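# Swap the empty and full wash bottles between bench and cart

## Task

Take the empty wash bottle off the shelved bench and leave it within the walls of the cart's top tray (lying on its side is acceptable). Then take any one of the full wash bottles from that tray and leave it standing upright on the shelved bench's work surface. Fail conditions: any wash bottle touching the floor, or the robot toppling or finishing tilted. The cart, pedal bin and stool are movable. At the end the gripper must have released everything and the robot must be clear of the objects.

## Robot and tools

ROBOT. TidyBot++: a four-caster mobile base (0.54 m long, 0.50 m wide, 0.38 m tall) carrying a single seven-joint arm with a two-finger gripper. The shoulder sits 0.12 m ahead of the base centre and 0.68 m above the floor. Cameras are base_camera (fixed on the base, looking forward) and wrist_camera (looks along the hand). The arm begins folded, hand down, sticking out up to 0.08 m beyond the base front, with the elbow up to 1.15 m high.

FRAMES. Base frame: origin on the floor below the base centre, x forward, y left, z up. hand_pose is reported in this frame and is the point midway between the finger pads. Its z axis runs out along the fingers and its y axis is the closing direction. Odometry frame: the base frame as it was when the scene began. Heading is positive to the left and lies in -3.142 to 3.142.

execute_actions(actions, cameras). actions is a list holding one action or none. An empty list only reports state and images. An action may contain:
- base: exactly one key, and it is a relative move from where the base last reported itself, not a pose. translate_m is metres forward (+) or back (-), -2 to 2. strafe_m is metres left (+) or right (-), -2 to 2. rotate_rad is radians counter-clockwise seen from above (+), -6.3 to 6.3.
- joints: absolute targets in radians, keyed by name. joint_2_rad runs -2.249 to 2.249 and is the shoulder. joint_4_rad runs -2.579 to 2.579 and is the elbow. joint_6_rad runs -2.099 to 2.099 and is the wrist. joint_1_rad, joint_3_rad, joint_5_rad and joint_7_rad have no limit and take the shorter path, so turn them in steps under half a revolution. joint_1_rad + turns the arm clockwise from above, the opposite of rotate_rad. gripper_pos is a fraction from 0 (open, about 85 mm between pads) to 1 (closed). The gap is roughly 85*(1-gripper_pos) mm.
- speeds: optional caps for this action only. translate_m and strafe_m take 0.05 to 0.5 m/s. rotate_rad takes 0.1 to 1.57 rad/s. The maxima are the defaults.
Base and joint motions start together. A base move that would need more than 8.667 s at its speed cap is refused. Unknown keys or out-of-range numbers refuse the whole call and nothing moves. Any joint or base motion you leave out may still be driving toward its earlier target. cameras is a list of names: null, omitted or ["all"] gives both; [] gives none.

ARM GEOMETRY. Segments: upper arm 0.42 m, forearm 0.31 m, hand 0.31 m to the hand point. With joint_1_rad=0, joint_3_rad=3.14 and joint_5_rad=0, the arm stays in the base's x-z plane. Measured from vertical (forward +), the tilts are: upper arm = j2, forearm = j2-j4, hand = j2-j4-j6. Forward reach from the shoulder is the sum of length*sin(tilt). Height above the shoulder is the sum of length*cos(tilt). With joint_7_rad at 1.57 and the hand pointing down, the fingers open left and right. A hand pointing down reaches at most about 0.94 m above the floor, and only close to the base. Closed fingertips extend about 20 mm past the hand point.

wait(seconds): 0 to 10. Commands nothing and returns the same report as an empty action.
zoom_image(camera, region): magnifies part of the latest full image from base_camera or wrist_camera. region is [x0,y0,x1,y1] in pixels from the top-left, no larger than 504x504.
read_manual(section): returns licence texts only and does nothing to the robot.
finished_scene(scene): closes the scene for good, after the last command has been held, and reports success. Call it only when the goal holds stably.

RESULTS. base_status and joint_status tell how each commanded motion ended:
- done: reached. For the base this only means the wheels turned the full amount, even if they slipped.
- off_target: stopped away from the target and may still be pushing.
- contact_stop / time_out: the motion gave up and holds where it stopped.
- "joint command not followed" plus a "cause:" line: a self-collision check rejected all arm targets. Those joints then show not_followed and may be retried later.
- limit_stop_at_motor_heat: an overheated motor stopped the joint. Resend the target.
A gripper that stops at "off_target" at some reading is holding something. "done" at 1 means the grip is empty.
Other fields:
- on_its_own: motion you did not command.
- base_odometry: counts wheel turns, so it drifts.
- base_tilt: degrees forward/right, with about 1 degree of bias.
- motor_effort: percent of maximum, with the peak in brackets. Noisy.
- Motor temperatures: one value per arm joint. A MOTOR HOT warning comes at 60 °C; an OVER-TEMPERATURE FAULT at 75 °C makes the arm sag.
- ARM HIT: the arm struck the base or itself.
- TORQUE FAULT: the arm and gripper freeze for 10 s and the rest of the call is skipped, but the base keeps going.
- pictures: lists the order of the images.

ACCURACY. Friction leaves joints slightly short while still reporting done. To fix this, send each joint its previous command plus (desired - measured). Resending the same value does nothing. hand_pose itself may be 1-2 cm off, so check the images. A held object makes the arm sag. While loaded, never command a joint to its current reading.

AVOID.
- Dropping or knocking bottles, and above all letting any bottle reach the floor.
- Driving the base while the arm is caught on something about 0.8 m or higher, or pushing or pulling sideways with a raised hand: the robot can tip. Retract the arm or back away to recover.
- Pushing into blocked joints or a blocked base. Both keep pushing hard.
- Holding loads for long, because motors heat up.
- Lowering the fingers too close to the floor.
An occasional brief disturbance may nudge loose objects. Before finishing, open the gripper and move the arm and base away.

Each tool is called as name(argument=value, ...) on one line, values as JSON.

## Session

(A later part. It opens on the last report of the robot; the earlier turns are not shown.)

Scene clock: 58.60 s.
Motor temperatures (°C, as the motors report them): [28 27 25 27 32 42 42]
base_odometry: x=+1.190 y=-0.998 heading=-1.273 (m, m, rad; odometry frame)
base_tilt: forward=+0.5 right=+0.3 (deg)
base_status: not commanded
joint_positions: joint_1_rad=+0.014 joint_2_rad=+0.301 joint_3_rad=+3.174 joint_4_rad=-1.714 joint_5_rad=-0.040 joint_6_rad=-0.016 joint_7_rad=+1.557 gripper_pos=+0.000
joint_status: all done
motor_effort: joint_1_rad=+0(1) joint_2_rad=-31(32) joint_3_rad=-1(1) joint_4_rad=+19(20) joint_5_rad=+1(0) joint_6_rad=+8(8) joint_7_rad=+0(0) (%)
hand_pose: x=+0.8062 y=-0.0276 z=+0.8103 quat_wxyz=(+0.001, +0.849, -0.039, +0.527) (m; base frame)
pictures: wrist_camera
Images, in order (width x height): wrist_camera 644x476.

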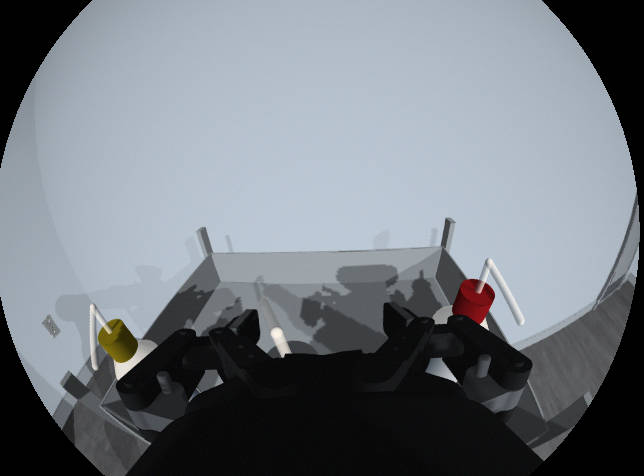

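execute_actions(actions=[{"joints":{"joint_2_rad":0.1,"joint_4_rad":-1.5}}], cameras=[])

execute_actions(actions=[{"base":{"translate_m":-0.15},"joints":{"joint_6_rad":-0.75}}])

Scene clock: 60.33 s.
Motor temperatures (°C, as the motors report them): [28 27 25 27 32 42 42]
base_odometry: x=+1.190 y=-0.998 heading=-1.273 (m, m, rad; odometry frame)
base_tilt: forward=+0.4 right=+0.3 (deg)
base_status: not commanded
joint_positions: joint_1_rad=+0.014 joint_2_rad=+0.093 joint_3_rad=+3.174 joint_4_rad=-1.499 joint_5_rad=-0.040 joint_6_rad=-0.016 joint_7_rad=+1.557 gripper_pos=+0.000
joint_status: all done
motor_effort: joint_1_rad=-1(1) joint_2_rad=-26(35) joint_3_rad=+0(0) joint_4_rad=+21(23) joint_5_rad=+0(0) joint_6_rad=+9(9) joint_7_rad=+0(0) (%)
hand_pose: x=+0.7834 y=-0.0275 z=+1.0822 quat_wxyz=(-0.002, +0.719, -0.034, +0.694) (m; base frame)
pictures: none
No camera images: the call's "cameras" was empty. Leave "cameras" out to get every camera's image.

Scene clock: 61.77 s.
Motor temperatures (°C, as the motors report them): [28 27 25 27 32 42 42]
base_odometry: x=+1.146 y=-0.855 heading=-1.272 (m, m, rad; odometry frame)
base_tilt: forward=+0.4 right=+0.4 (deg)
base_status: done
joint_positions: joint_1_rad=+0.014 joint_2_rad=+0.095 joint_3_rad=+3.174 joint_4_rad=-1.500 joint_5_rad=-0.040 joint_6_rad=-0.731 joint_7_rad=+1.557 gripper_pos=+0.000
joint_status: all done
motor_effort: joint_1_rad=-1(3) joint_2_rad=-23(28) joint_3_rad=+0(3) joint_4_rad=+20(22) joint_5_rad=+0(0) joint_6_rad=+6(8) joint_7_rad=+0(0) (%)
hand_pose: x=+0.7000 y=-0.0162 z=+0.8800 quat_wxyz=(-0.010, +0.917, -0.035, +0.397) (m; base frame)
pictures: base_camera, wrist_camera
Images, in order (width x height): base_camera 644x364, wrist_camera 644x476.

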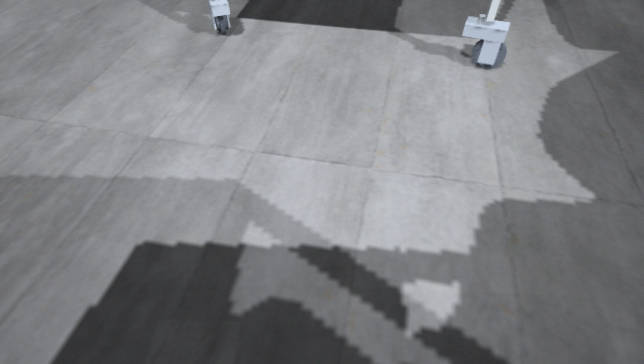

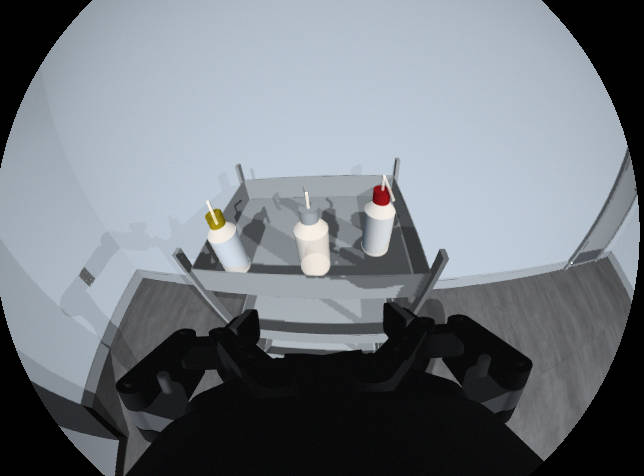

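execute_actions(actions=[{"base":{"strafe_m":-0.15},"joints":{"joint_2_rad":0.3,"joint_4_rad":-1.42,"joint_6_rad":-0.1}}], cameras=["wrist_camera"])

execute_actions(actions=[{"base":{"translate_m":0.15},"speeds":{"translate_m":0.15}}], cameras=["wrist_camera"])

Scene clock: 63.80 s.
Motor temperatures (°C, as the motors report them): [28 27 25 27 32 42 42]
base_odometry: x=+1.002 y=-0.899 heading=-1.272 (m, m, rad; odometry frame)
base_tilt: forward=+0.4 right=+0.4 (deg)
base_status: done
joint_positions: joint_1_rad=+0.013 joint_2_rad=+0.293 joint_3_rad=+3.174 joint_4_rad=-1.436 joint_5_rad=-0.040 joint_6_rad=-0.135 joint_7_rad=+1.557 gripper_pos=+0.000
joint_status: all done
motor_effort: joint_1_rad=-1(4) joint_2_rad=-32(35) joint_3_rad=-1(3) joint_4_rad=+21(21) joint_5_rad=+1(1) joint_6_rad=+8(8) joint_7_rad=-1(0) (%)
hand_pose: x=+0.8489 y=-0.0263 z=+0.9449 quat_wxyz=(-0.001, +0.802, -0.034, +0.596) (m; base frame)
pictures: wrist_camera
Images, in order (width x height): wrist_camera 644x476.

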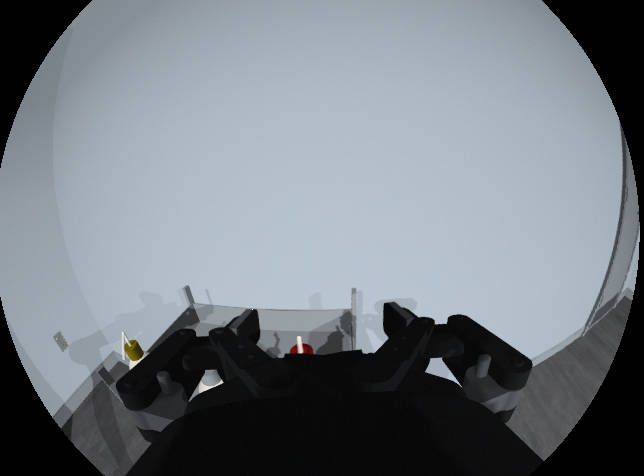

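Scene clock: 65.47 s.
Motor temperatures (°C, as the motors report them): [28 27 25 27 32 42 42]
base_odometry: x=+1.046 y=-1.043 heading=-1.272 (m, m, rad; odometry frame)
base_tilt: forward=+0.5 right=+0.3 (deg)
base_status: done
joint_positions: joint_1_rad=+0.013 joint_2_rad=+0.295 joint_3_rad=+3.174 joint_4_rad=-1.435 joint_5_rad=-0.040 joint_6_rad=-0.135 joint_7_rad=+1.557 gripper_pos=+0.000
joint_status: not commanded
motor_effort: joint_1_rad=+0(2) joint_2_rad=-34(36) joint_3_rad=+0(1) joint_4_rad=+21(23) joint_5_rad=+1(0) joint_6_rad=+8(9) joint_7_rad=+0(0) (%)
hand_pose: x=+0.8494 y=-0.0263 z=+0.9445 quat_wxyz=(-0.001, +0.802, -0.034, +0.596) (m; base frame)
pictures: wrist_camera
Images, in order (width x height): wrist_camera 644x476.

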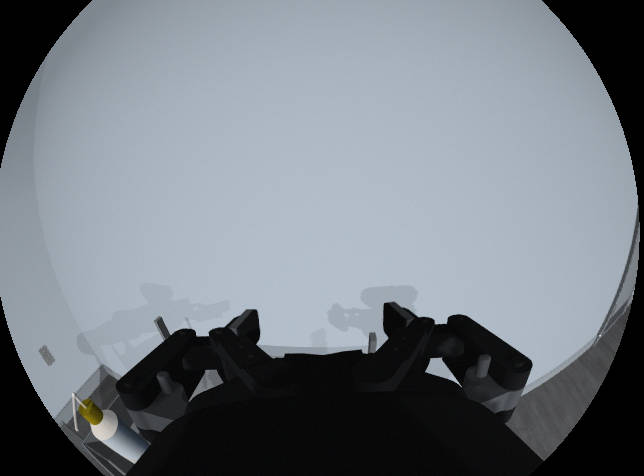

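execute_actions(actions=[{"base":{"translate_m":-0.09},"joints":{"joint_1_rad":-0.03,"joint_4_rad":-1.58,"joint_6_rad":-0.02},"speeds":{"translate_m":0.15}}], cameras=["wrist_camera"])

Scene clock: 67.07 s.
Motor temperatures (°C, as the motors report them): [28 27 25 27 32 42 42]
base_odometry: x=+1.020 y=-0.956 heading=-1.272 (m, m, rad; odometry frame)
base_tilt: forward=+0.5 right=+0.4 (deg)
base_status: done
joint_positions: joint_1_rad=-0.002 joint_2_rad=+0.297 joint_3_rad=+3.174 joint_4_rad=-1.574 joint_5_rad=-0.040 joint_6_rad=-0.064 joint_7_rad=+1.557 gripper_pos=+0.000
joint_status: all done
motor_effort: joint_1_rad=+0(2) joint_2_rad=-31(37) joint_3_rad=+0(2) joint_4_rad=+20(22) joint_5_rad=+0(0) joint_6_rad=+8(9) joint_7_rad=+0(0) (%)
hand_pose: x=+0.8335 y=-0.0164 z=+0.8808 quat_wxyz=(-0.004, +0.823, -0.030, +0.568) (m; base frame)
pictures: wrist_camera
Images, in order (width x height): wrist_camera 644x476.

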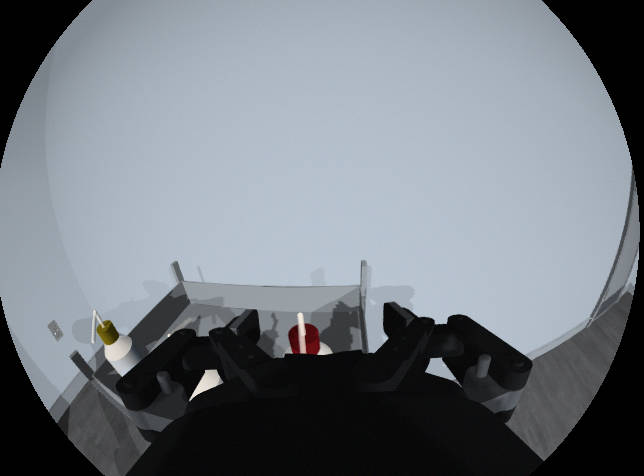

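Lower further, shift left slightly.

execute_actions(actions=[{"base":{"strafe_m":0.015},"joints":{"joint_4_rad":-1.72,"joint_6_rad":0.08}}], cameras=["wrist_camera"])

Scene clock: 68.30 s.
Motor temperatures (°C, as the motors report them): [28 27 25 27 32 42 42]
base_odometry: x=+1.034 y=-0.952 heading=-1.272 (m, m, rad; odometry frame)
base_tilt: forward=+0.5 right=+0.3 (deg)
base_status: done
joint_positions: joint_1_rad=-0.013 joint_2_rad=+0.297 joint_3_rad=+3.173 joint_4_rad=-1.711 joint_5_rad=-0.040 joint_6_rad=+0.036 joint_7_rad=+1.557 gripper_pos=+0.000
joint_status: all done
motor_effort: joint_1_rad=+0(6) joint_2_rad=-32(33) joint_3_rad=+0(4) joint_4_rad=+19(20) joint_5_rad=+1(0) joint_6_rad=+8(8) joint_7_rad=+0(1) (%)
hand_pose: x=+0.8137 y=-0.0098 z=+0.8296 quat_wxyz=(-0.006, +0.833, -0.027, +0.552) (m; base frame)
pictures: wrist_camera
Images, in order (width x height): wrist_camera 644x476.

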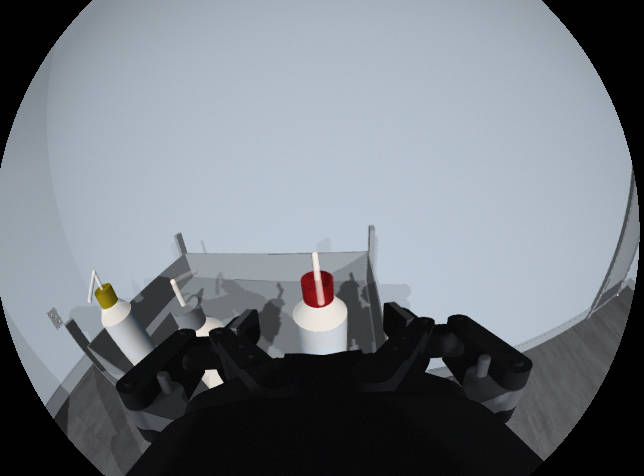

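execute_actions(actions=[{"base":{"translate_m":0.065},"speeds":{"translate_m":0.08}}], cameras=["wrist_camera"])

execute_actions(actions=[{"joints":{"gripper_pos":1}}], cameras=["wrist_camera"])

Scene clock: 70.13 s.
Motor temperatures (°C, as the motors report them): [28 27 25 27 32 42 42]
base_odometry: x=+1.053 y=-1.014 heading=-1.272 (m, m, rad; odometry frame)
base_tilt: forward=+0.5 right=+0.4 (deg)
base_status: done
joint_positions: joint_1_rad=-0.013 joint_2_rad=+0.297 joint_3_rad=+3.173 joint_4_rad=-1.711 joint_5_rad=-0.040 joint_6_rad=+0.037 joint_7_rad=+1.557 gripper_pos=+0.000
joint_status: not commanded
motor_effort: joint_1_rad=-1(4) joint_2_rad=-31(34) joint_3_rad=+0(3) joint_4_rad=+19(20) joint_5_rad=+0(1) joint_6_rad=+8(8) joint_7_rad=-1(1) (%)
hand_pose: x=+0.8140 y=-0.0098 z=+0.8300 quat_wxyz=(-0.006, +0.833, -0.027, +0.553) (m; base frame)
pictures: wrist_camera
Images, in order (width x height): wrist_camera 644x476.

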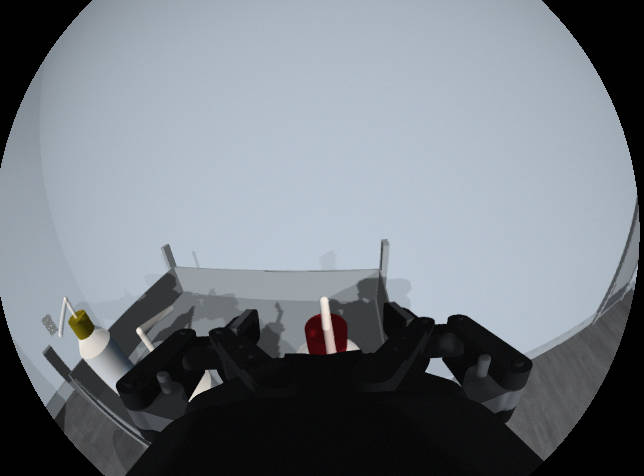

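Scene clock: 71.23 s.
Motor temperatures (°C, as the motors report them): [28 27 25 27 32 42 42]
base_odometry: x=+1.053 y=-1.014 heading=-1.272 (m, m, rad; odometry frame)
base_tilt: forward=+0.5 right=+0.4 (deg)
base_status: not commanded
joint_positions: joint_1_rad=-0.013 joint_2_rad=+0.297 joint_3_rad=+3.173 joint_4_rad=-1.711 joint_5_rad=-0.040 joint_6_rad=+0.039 joint_7_rad=+1.557 gripper_pos=+0.963
joint_status: gripper_pos off_target (ended at +0.963, target +1.000)
motor_effort: joint_1_rad=-1(2) joint_2_rad=-31(33) joint_3_rad=-1(2) joint_4_rad=+19(20) joint_5_rad=+0(0) joint_6_rad=+8(8) joint_7_rad=+0(1) (%)
hand_pose: x=+0.8141 y=-0.0098 z=+0.8304 quat_wxyz=(-0.006, +0.832, -0.027, +0.553) (m; base frame)
pictures: wrist_camera
Images, in order (width x height): wrist_camera 644x476.

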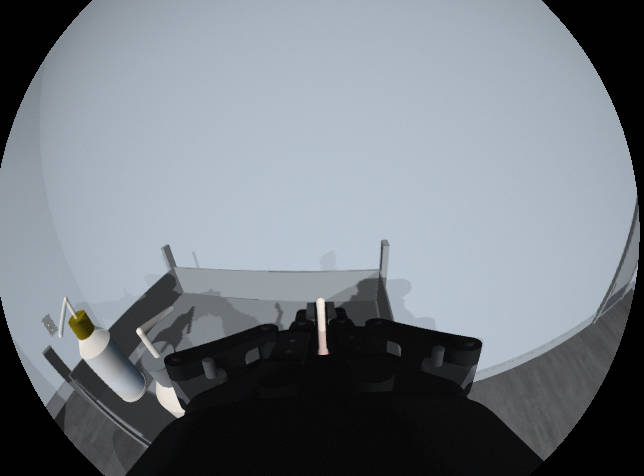

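execute_actions(actions=[{"joints":{"gripper_pos":0}}], cameras=[])

execute_actions(actions=[{"joints":{"joint_4_rad":-1.85,"joint_6_rad":0.17}}])

Scene clock: 72.50 s.
Motor temperatures (°C, as the motors report them): [28 27 25 27 32 42 42]
base_odometry: x=+1.053 y=-1.014 heading=-1.272 (m, m, rad; odometry frame)
base_tilt: forward=+0.5 right=+0.4 (deg)
base_status: not commanded
joint_positions: joint_1_rad=-0.013 joint_2_rad=+0.297 joint_3_rad=+3.173 joint_4_rad=-1.711 joint_5_rad=-0.040 joint_6_rad=+0.039 joint_7_rad=+1.557 gripper_pos=+0.000
joint_status: all done
motor_effort: joint_1_rad=-1(0) joint_2_rad=-32(33) joint_3_rad=+0(1) joint_4_rad=+20(20) joint_5_rad=+0(0) joint_6_rad=+8(9) joint_7_rad=+1(0) (%)
hand_pose: x=+0.8141 y=-0.0098 z=+0.8304 quat_wxyz=(-0.006, +0.832, -0.027, +0.553) (m; base frame)
pictures: none
No camera images: the call's "cameras" was empty. Leave "cameras" out to get every camera's image.

Scene clock: 73.60 s.
Motor temperatures (°C, as the motors report them): [28 27 25 27 32 42 42]
base_odometry: x=+1.053 y=-1.014 heading=-1.272 (m, m, rad; odometry frame)
base_tilt: forward=+0.5 right=+0.4 (deg)
base_status: not commanded
joint_positions: joint_1_rad=-0.013 joint_2_rad=+0.297 joint_3_rad=+3.173 joint_4_rad=-1.841 joint_5_rad=-0.040 joint_6_rad=+0.126 joint_7_rad=+1.557 gripper_pos=+0.000
joint_status: all done
motor_effort: joint_1_rad=-1(1) joint_2_rad=-31(33) joint_3_rad=-1(1) joint_4_rad=+18(20) joint_5_rad=+0(0) joint_6_rad=+8(8) joint_7_rad=+0(0) (%)
hand_pose: x=+0.7890 y=-0.0109 z=+0.7823 quat_wxyz=(-0.004, +0.844, -0.029, +0.535) (m; base frame)
pictures: base_camera, wrist_camera
Images, in order (width x height): base_camera 644x364, wrist_camera 644x476.

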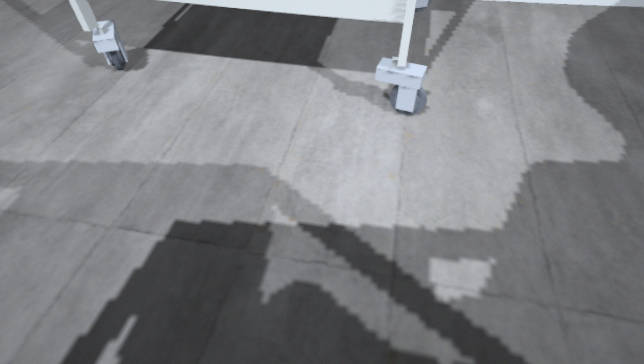

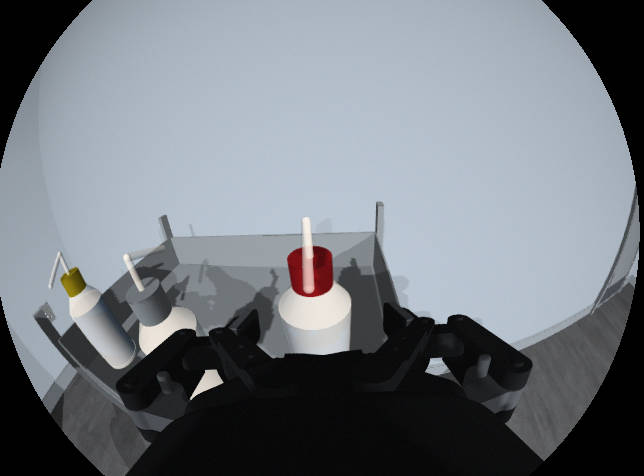

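execute_actions(actions=[{"base":{"translate_m":0.045},"joints":{"joint_4_rad":-1.9,"joint_6_rad":0.2},"speeds":{"translate_m":0.08}}], cameras=["wrist_camera"])

execute_actions(actions=[{"joints":{"gripper_pos":1}}], cameras=["wrist_camera"])

Scene clock: 75.33 s.
Motor temperatures (°C, as the motors report them): [28 27 25 27 32 42 42]
base_odometry: x=+1.067 y=-1.057 heading=-1.272 (m, m, rad; odometry frame)
base_tilt: forward=+0.4 right=+0.4 (deg)
base_status: done
joint_positions: joint_1_rad=-0.013 joint_2_rad=+0.297 joint_3_rad=+3.173 joint_4_rad=-1.889 joint_5_rad=-0.040 joint_6_rad=+0.157 joint_7_rad=+1.557 gripper_pos=+0.000
joint_status: all done
motor_effort: joint_1_rad=+0(2) joint_2_rad=-29(33) joint_3_rad=-1(1) joint_4_rad=+18(18) joint_5_rad=+0(0) joint_6_rad=+8(8) joint_7_rad=+0(0) (%)
hand_pose: x=+0.7784 y=-0.0113 z=+0.7652 quat_wxyz=(-0.003, +0.849, -0.029, +0.528) (m; base frame)
pictures: wrist_camera
Images, in order (width x height): wrist_camera 644x476.

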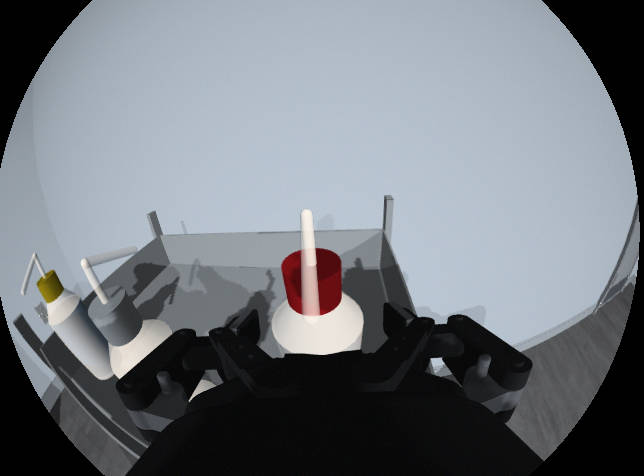

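Scene clock: 76.43 s.
Motor temperatures (°C, as the motors report them): [28 27 25 27 32 42 42]
base_odometry: x=+1.067 y=-1.057 heading=-1.272 (m, m, rad; odometry frame)
base_tilt: forward=+0.5 right=+0.3 (deg)
base_status: not commanded
joint_positions: joint_1_rad=-0.013 joint_2_rad=+0.297 joint_3_rad=+3.173 joint_4_rad=-1.889 joint_5_rad=-0.040 joint_6_rad=+0.160 joint_7_rad=+1.557 gripper_pos=+0.408
joint_status: gripper_pos off_target (ended at +0.408, target +1.000)
motor_effort: joint_1_rad=+0(1) joint_2_rad=-29(31) joint_3_rad=-1(1) joint_4_rad=+18(20) joint_5_rad=+0(0) joint_6_rad=+8(9) joint_7_rad=+0(0) (%)
hand_pose: x=+0.7786 y=-0.0113 z=+0.7659 quat_wxyz=(-0.003, +0.848, -0.029, +0.529) (m; base frame)
pictures: wrist_camera
Images, in order (width x height): wrist_camera 644x476.

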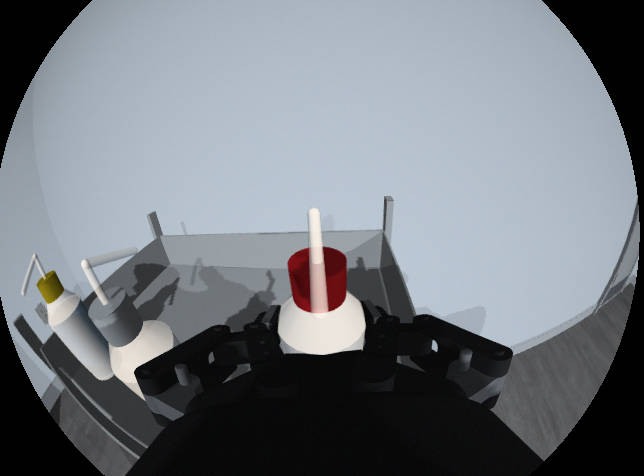

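execute_actions(actions=[{"joints":{"joint_2_rad":0.2,"joint_4_rad":-1.6,"joint_6_rad":-0.23},"speeds":{}}], cameras=["wrist_camera"])

execute_actions(actions=[{"joints":{"joint_2_rad":0.15,"joint_4_rad":-0.95,"joint_6_rad":-0.93}}], cameras=["wrist_camera"])

action 0: "speeds" must be an object that gives a speed for at least one key that is commanded beside it, as in {"translate_m": 0.5}; or leave "speeds" out

Scene clock: 79.17 s.
Motor temperatures (°C, as the motors report them): [28 27 25 27 32 42 42]
base_odometry: x=+1.067 y=-1.057 heading=-1.272 (m, m, rad; odometry frame)
base_tilt: forward=+0.4 right=+0.3 (deg)
base_status: not commanded
joint_positions: joint_1_rad=-0.013 joint_2_rad=+0.181 joint_3_rad=+3.173 joint_4_rad=-0.978 joint_5_rad=-0.040 joint_6_rad=-0.904 joint_7_rad=+1.557 gripper_pos=+0.408
joint_status: all done
motor_effort: joint_1_rad=-1(0) joint_2_rad=-32(38) joint_3_rad=-1(0) joint_4_rad=+23(24) joint_5_rad=+0(0) joint_6_rad=+10(11) joint_7_rad=-1(0) (%)
hand_pose: x=+0.7574 y=+0.0017 z=+1.0747 quat_wxyz=(-0.016, +0.858, -0.015, +0.514) (m; base frame)
pictures: wrist_camera
Images, in order (width x height): wrist_camera 644x476.

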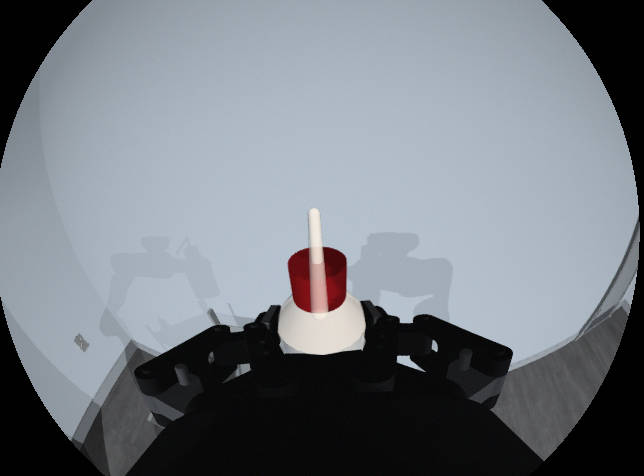

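execute_actions(actions=[{"base":{"translate_m":-0.6},"joints":{"joint_2_rad":0.08,"joint_6_rad":-0.98}}], cameras=[])

execute_actions(actions=[{"base":{"rotate_rad":-1.562},"speeds":{"rotate_rad":0.7}}], cameras=[])

execute_actions(actions=[{"base":{"strafe_m":-0.33}}], cameras=[])

execute_actions(actions=[{"base":{"translate_m":1.25}}])

Scene clock: 82.27 s.
Motor temperatures (°C, as the motors report them): [28 27 25 27 32 42 42]
base_odometry: x=+0.890 y=-0.484 heading=-1.272 (m, m, rad; odometry frame)
base_tilt: forward=+0.4 right=+0.3 (deg)
base_status: done
joint_positions: joint_1_rad=-0.014 joint_2_rad=+0.096 joint_3_rad=+3.173 joint_4_rad=-0.975 joint_5_rad=-0.040 joint_6_rad=-0.959 joint_7_rad=+1.557 gripper_pos=+0.408
joint_status: all done
motor_effort: joint_1_rad=-1(7) joint_2_rad=-26(38) joint_3_rad=-1(5) joint_4_rad=+21(24) joint_5_rad=+0(2) joint_6_rad=+10(11) joint_7_rad=+0(1) (%)
hand_pose: x=+0.7147 y=+0.0024 z=+1.1133 quat_wxyz=(-0.018, +0.849, -0.014, +0.527) (m; base frame)
pictures: none
No camera images: the call's "cameras" was empty. Leave "cameras" out to get every camera's image.

Scene clock: 85.23 s.
Motor temperatures (°C, as the motors report them): [28 27 25 27 32 42 42]
base_odometry: x=+0.890 y=-0.484 heading=-2.833 (m, m, rad; odometry frame)
base_tilt: forward=+0.4 right=+0.3 (deg)
base_status: done
joint_positions: joint_1_rad=-0.020 joint_2_rad=+0.096 joint_3_rad=+3.172 joint_4_rad=-0.975 joint_5_rad=-0.040 joint_6_rad=-0.959 joint_7_rad=+1.557 gripper_pos=+0.408
joint_status: not commanded
motor_effort: joint_1_rad=-1(4) joint_2_rad=-27(29) joint_3_rad=-1(3) joint_4_rad=+22(23) joint_5_rad=+0(1) joint_6_rad=+10(11) joint_7_rad=+0(0) (%)
hand_pose: x=+0.7146 y=+0.0065 z=+1.1133 quat_wxyz=(-0.019, +0.849, -0.011, +0.527) (m; base frame)
pictures: none
No camera images: the call's "cameras" was empty. Leave "cameras" out to get every camera's image.

Scene clock: 87.23 s.
Motor temperatures (°C, as the motors report them): [28 27 25 27 32 42 42]
base_odometry: x=+0.790 y=-0.169 heading=-2.834 (m, m, rad; odometry frame)
base_tilt: forward=+0.4 right=+0.3 (deg)
base_status: done
joint_positions: joint_1_rad=-0.020 joint_2_rad=+0.096 joint_3_rad=+3.173 joint_4_rad=-0.975 joint_5_rad=-0.040 joint_6_rad=-0.959 joint_7_rad=+1.557 gripper_pos=+0.408
joint_status: not commanded
motor_effort: joint_1_rad=-1(4) joint_2_rad=-27(29) joint_3_rad=-1(4) joint_4_rad=+22(22) joint_5_rad=+0(1) joint_6_rad=+10(10) joint_7_rad=+1(0) (%)
hand_pose: x=+0.7146 y=+0.0065 z=+1.1133 quat_wxyz=(-0.019, +0.849, -0.011, +0.527) (m; base frame)
pictures: none
No camera images: the call's "cameras" was empty. Leave "cameras" out to get every camera's image.

Scene clock: 91.10 s.
Motor temperatures (°C, as the motors report them): [28 27 25 27 32 42 42]
base_odometry: x=-0.401 y=-0.546 heading=-2.835 (m, m, rad; odometry frame)
base_tilt: forward=+0.5 right=+0.3 (deg)
base_status: done
joint_positions: joint_1_rad=-0.020 joint_2_rad=+0.098 joint_3_rad=+3.173 joint_4_rad=-0.975 joint_5_rad=-0.040 joint_6_rad=-0.961 joint_7_rad=+1.557 gripper_pos=+0.408
joint_status: not commanded
motor_effort: joint_1_rad=-1(2) joint_2_rad=-28(31) joint_3_rad=-1(2) joint_4_rad=+22(23) joint_5_rad=+0(0) joint_6_rad=+10(11) joint_7_rad=+1(1) (%)
hand_pose: x=+0.7152 y=+0.0065 z=+1.1118 quat_wxyz=(-0.019, +0.850, -0.011, +0.526) (m; base frame)
pictures: base_camera, wrist_camera
Images, in order (width x height): base_camera 644x364, wrist_camera 644x476.

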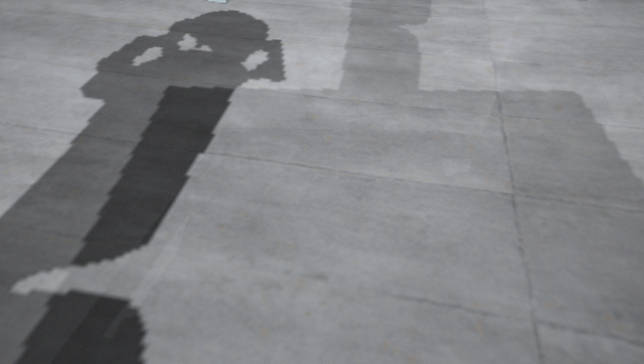

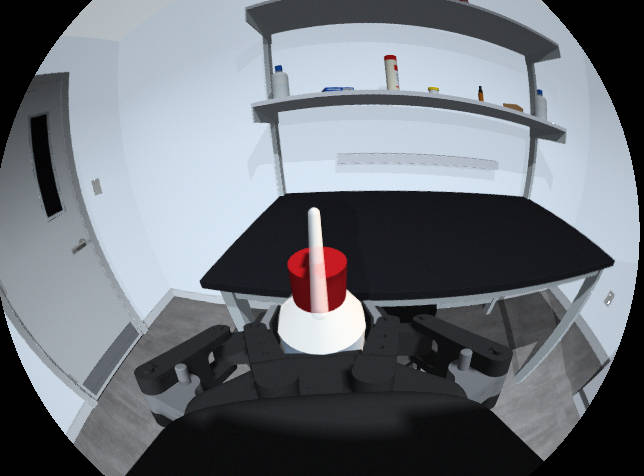

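execute_actions(actions=[{"base":{"translate_m":0.41},"speeds":{"translate_m":0.2}}])

execute_actions(actions=[{"joints":{"joint_2_rad":0.2,"joint_6_rad":-0.9},"speeds":{"joint_2_rad":0.3}}])

execute_actions(actions=[{"joints":{"joint_2_rad":0.2,"joint_6_rad":-0.88}}])

Scene clock: 94.30 s.
Motor temperatures (°C, as the motors report them): [28 27 25 27 32 42 42]
base_odometry: x=-0.793 y=-0.670 heading=-2.835 (m, m, rad; odometry frame)
base_tilt: forward=+0.4 right=+0.3 (deg)
base_status: done
joint_positions: joint_1_rad=-0.020 joint_2_rad=+0.098 joint_3_rad=+3.173 joint_4_rad=-0.975 joint_5_rad=-0.040 joint_6_rad=-0.961 joint_7_rad=+1.557 gripper_pos=+0.408
joint_status: not commanded
motor_effort: joint_1_rad=+0(3) joint_2_rad=-26(31) joint_3_rad=+0(2) joint_4_rad=+22(23) joint_5_rad=+0(0) joint_6_rad=+10(11) joint_7_rad=+0(0) (%)
hand_pose: x=+0.7150 y=+0.0065 z=+1.1119 quat_wxyz=(-0.019, +0.850, -0.011, +0.526) (m; base frame)
pictures: base_camera, wrist_camera
Images, in order (width x height): base_camera 644x364, wrist_camera 644x476.

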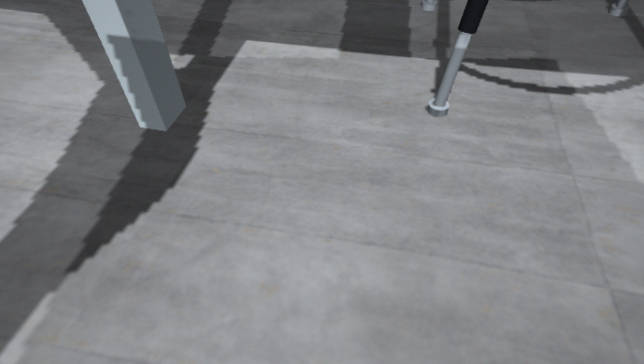

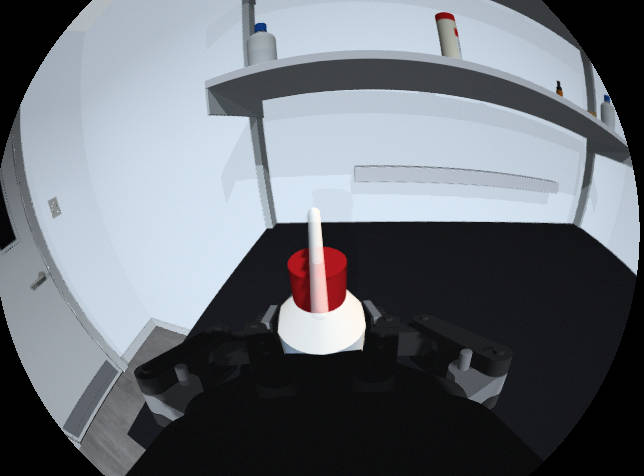

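Scene clock: 95.40 s.
Motor temperatures (°C, as the motors report them): [28 27 25 27 32 42 42]
base_odometry: x=-0.793 y=-0.670 heading=-2.835 (m, m, rad; odometry frame)
base_tilt: forward=+0.5 right=+0.3 (deg)
base_status: not commanded
joint_positions: joint_1_rad=-0.020 joint_2_rad=+0.220 joint_3_rad=+3.173 joint_4_rad=-0.973 joint_5_rad=-0.040 joint_6_rad=-0.940 joint_7_rad=+1.557 gripper_pos=+0.408
joint_status: joint_6_rad off_target (ended at -0.940, target -0.880); the others done
motor_effort: joint_1_rad=-1(1) joint_2_rad=-33(36) joint_3_rad=-1(1) joint_4_rad=+23(24) joint_5_rad=+0(0) joint_6_rad=+10(11) joint_7_rad=+1(0) (%)
hand_pose: x=+0.7668 y=+0.0073 z=+1.0425 quat_wxyz=(-0.018, +0.875, -0.011, +0.483) (m; base frame)
pictures: base_camera, wrist_camera
Images, in order (width x height): base_camera 644x364, wrist_camera 644x476.

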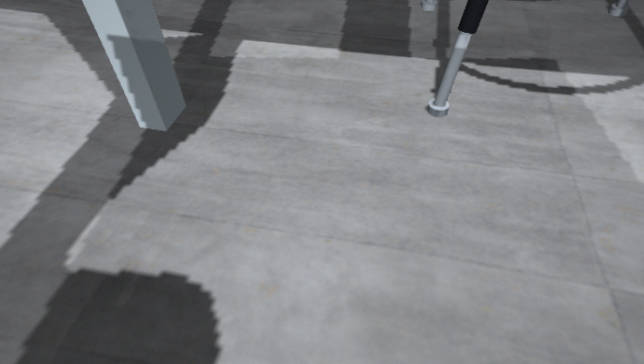

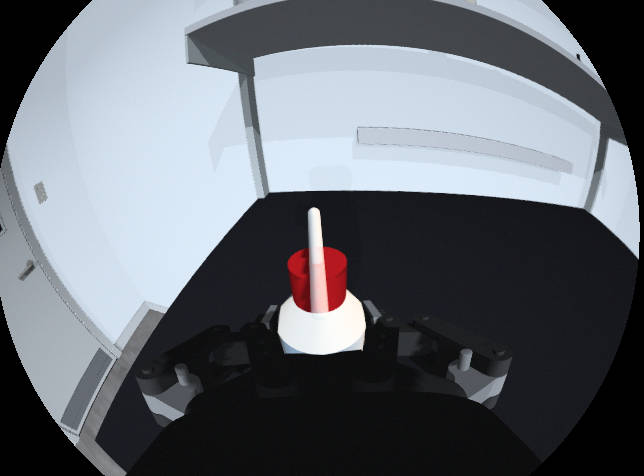

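execute_actions(actions=[{"joints":{"joint_2_rad":0.27,"joint_6_rad":-0.78}}], cameras=["wrist_camera"])

execute_actions(actions=[{"joints":{"joint_4_rad":-1.05,"joint_6_rad":-0.72}}], cameras=["wrist_camera"])

Scene clock: 96.73 s.
Motor temperatures (°C, as the motors report them): [28 27 25 27 32 42 42]
base_odometry: x=-0.793 y=-0.670 heading=-2.835 (m, m, rad; odometry frame)
base_tilt: forward=+0.4 right=+0.3 (deg)
base_status: not commanded
joint_positions: joint_1_rad=-0.020 joint_2_rad=+0.280 joint_3_rad=+3.173 joint_4_rad=-0.973 joint_5_rad=-0.040 joint_6_rad=-0.835 joint_7_rad=+1.557 gripper_pos=+0.408
joint_status: all done
motor_effort: joint_1_rad=+0(1) joint_2_rad=-36(37) joint_3_rad=-1(0) joint_4_rad=+23(23) joint_5_rad=+0(0) joint_6_rad=+10(10) joint_7_rad=+0(1) (%)
hand_pose: x=+0.8050 y=+0.0070 z=+1.0305 quat_wxyz=(-0.017, +0.864, -0.012, +0.503) (m; base frame)
pictures: wrist_camera
Images, in order (width x height): wrist_camera 644x476.

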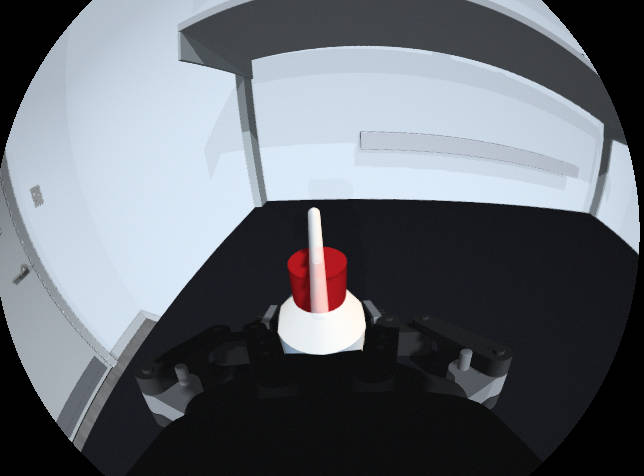

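Scene clock: 97.67 s.
Motor temperatures (°C, as the motors report them): [28 27 25 27 32 42 42]
base_odometry: x=-0.793 y=-0.670 heading=-2.835 (m, m, rad; odometry frame)
base_tilt: forward=+0.4 right=+0.3 (deg)
base_status: not commanded
joint_positions: joint_1_rad=-0.020 joint_2_rad=+0.277 joint_3_rad=+3.173 joint_4_rad=-1.031 joint_5_rad=-0.040 joint_6_rad=-0.762 joint_7_rad=+1.557 gripper_pos=+0.408
joint_status: all done
motor_effort: joint_1_rad=+0(1) joint_2_rad=-31(37) joint_3_rad=-1(0) joint_4_rad=+19(23) joint_5_rad=+0(0) joint_6_rad=+8(10) joint_7_rad=+0(0) (%)
hand_pose: x=+0.8112 y=+0.0061 z=+1.0190 quat_wxyz=(-0.017, +0.860, -0.013, +0.510) (m; base frame)
pictures: wrist_camera
Images, in order (width x height): wrist_camera 644x476.

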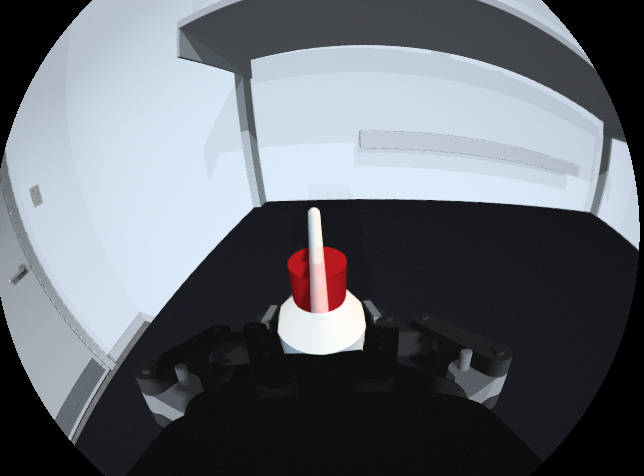

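Efforts dropped: contact. Release.

execute_actions(actions=[{"joints":{"gripper_pos":0}}], cameras=["wrist_camera"])

execute_actions(actions=[{"base":{"translate_m":-0.5},"speeds":{"translate_m":0.25}}], cameras=["wrist_camera"])

Scene clock: 98.93 s.
Motor temperatures (°C, as the motors report them): [28 27 25 27 32 42 42]
base_odometry: x=-0.793 y=-0.670 heading=-2.835 (m, m, rad; odometry frame)
base_tilt: forward=+0.4 right=+0.3 (deg)
base_status: not commanded
joint_positions: joint_1_rad=-0.020 joint_2_rad=+0.277 joint_3_rad=+3.173 joint_4_rad=-1.036 joint_5_rad=-0.040 joint_6_rad=-0.762 joint_7_rad=+1.557 gripper_pos=+0.000
joint_status: all done
motor_effort: joint_1_rad=-1(0) joint_2_rad=-32(35) joint_3_rad=-1(1) joint_4_rad=+21(22) joint_5_rad=+0(0) joint_6_rad=+7(9) joint_7_rad=+0(0) (%)
hand_pose: x=+0.8109 y=+0.0061 z=+1.0162 quat_wxyz=(-0.017, +0.861, -0.013, +0.508) (m; base frame)
pictures: wrist_camera
Images, in order (width x height): wrist_camera 644x476.

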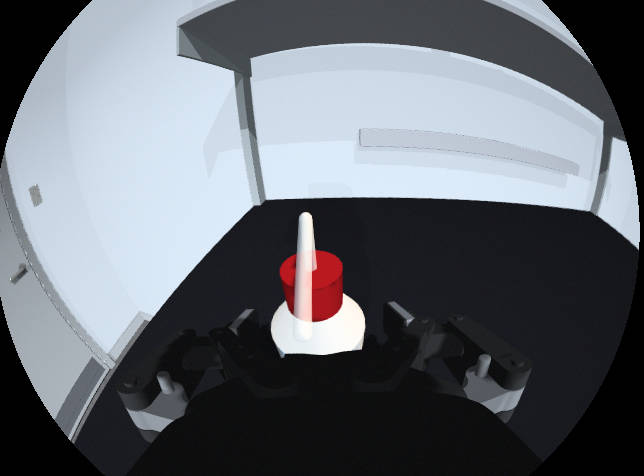

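Scene clock: 101.80 s.
Motor temperatures (°C, as the motors report them): [28 27 25 27 32 42 42]
base_odometry: x=-0.316 y=-0.519 heading=-2.834 (m, m, rad; odometry frame)
base_tilt: forward=+0.4 right=+0.3 (deg)
base_status: done
joint_positions: joint_1_rad=-0.020 joint_2_rad=+0.272 joint_3_rad=+3.172 joint_4_rad=-1.036 joint_5_rad=-0.040 joint_6_rad=-0.760 joint_7_rad=+1.557 gripper_pos=+0.000
joint_status: not commanded
motor_effort: joint_1_rad=-1(2) joint_2_rad=-30(37) joint_3_rad=-1(2) joint_4_rad=+20(21) joint_5_rad=+0(0) joint_6_rad=+7(8) joint_7_rad=+0(0) (%)
hand_pose: x=+0.8097 y=+0.0063 z=+1.0198 quat_wxyz=(-0.017, +0.859, -0.013, +0.511) (m; base frame)
pictures: wrist_camera
Images, in order (width x height): wrist_camera 644x476.

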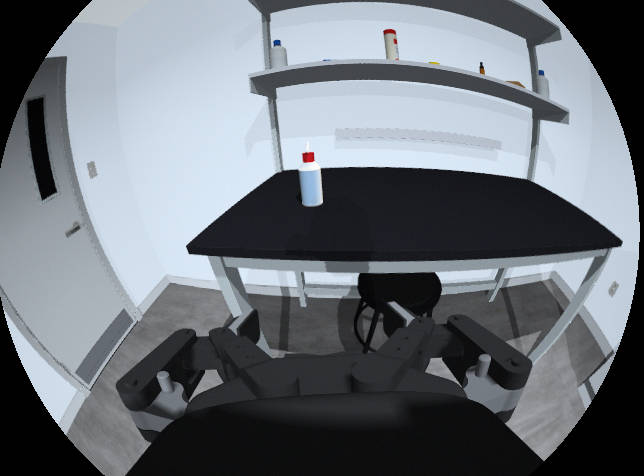

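finished_scene(scene=1)

The scene is finished: the task was done.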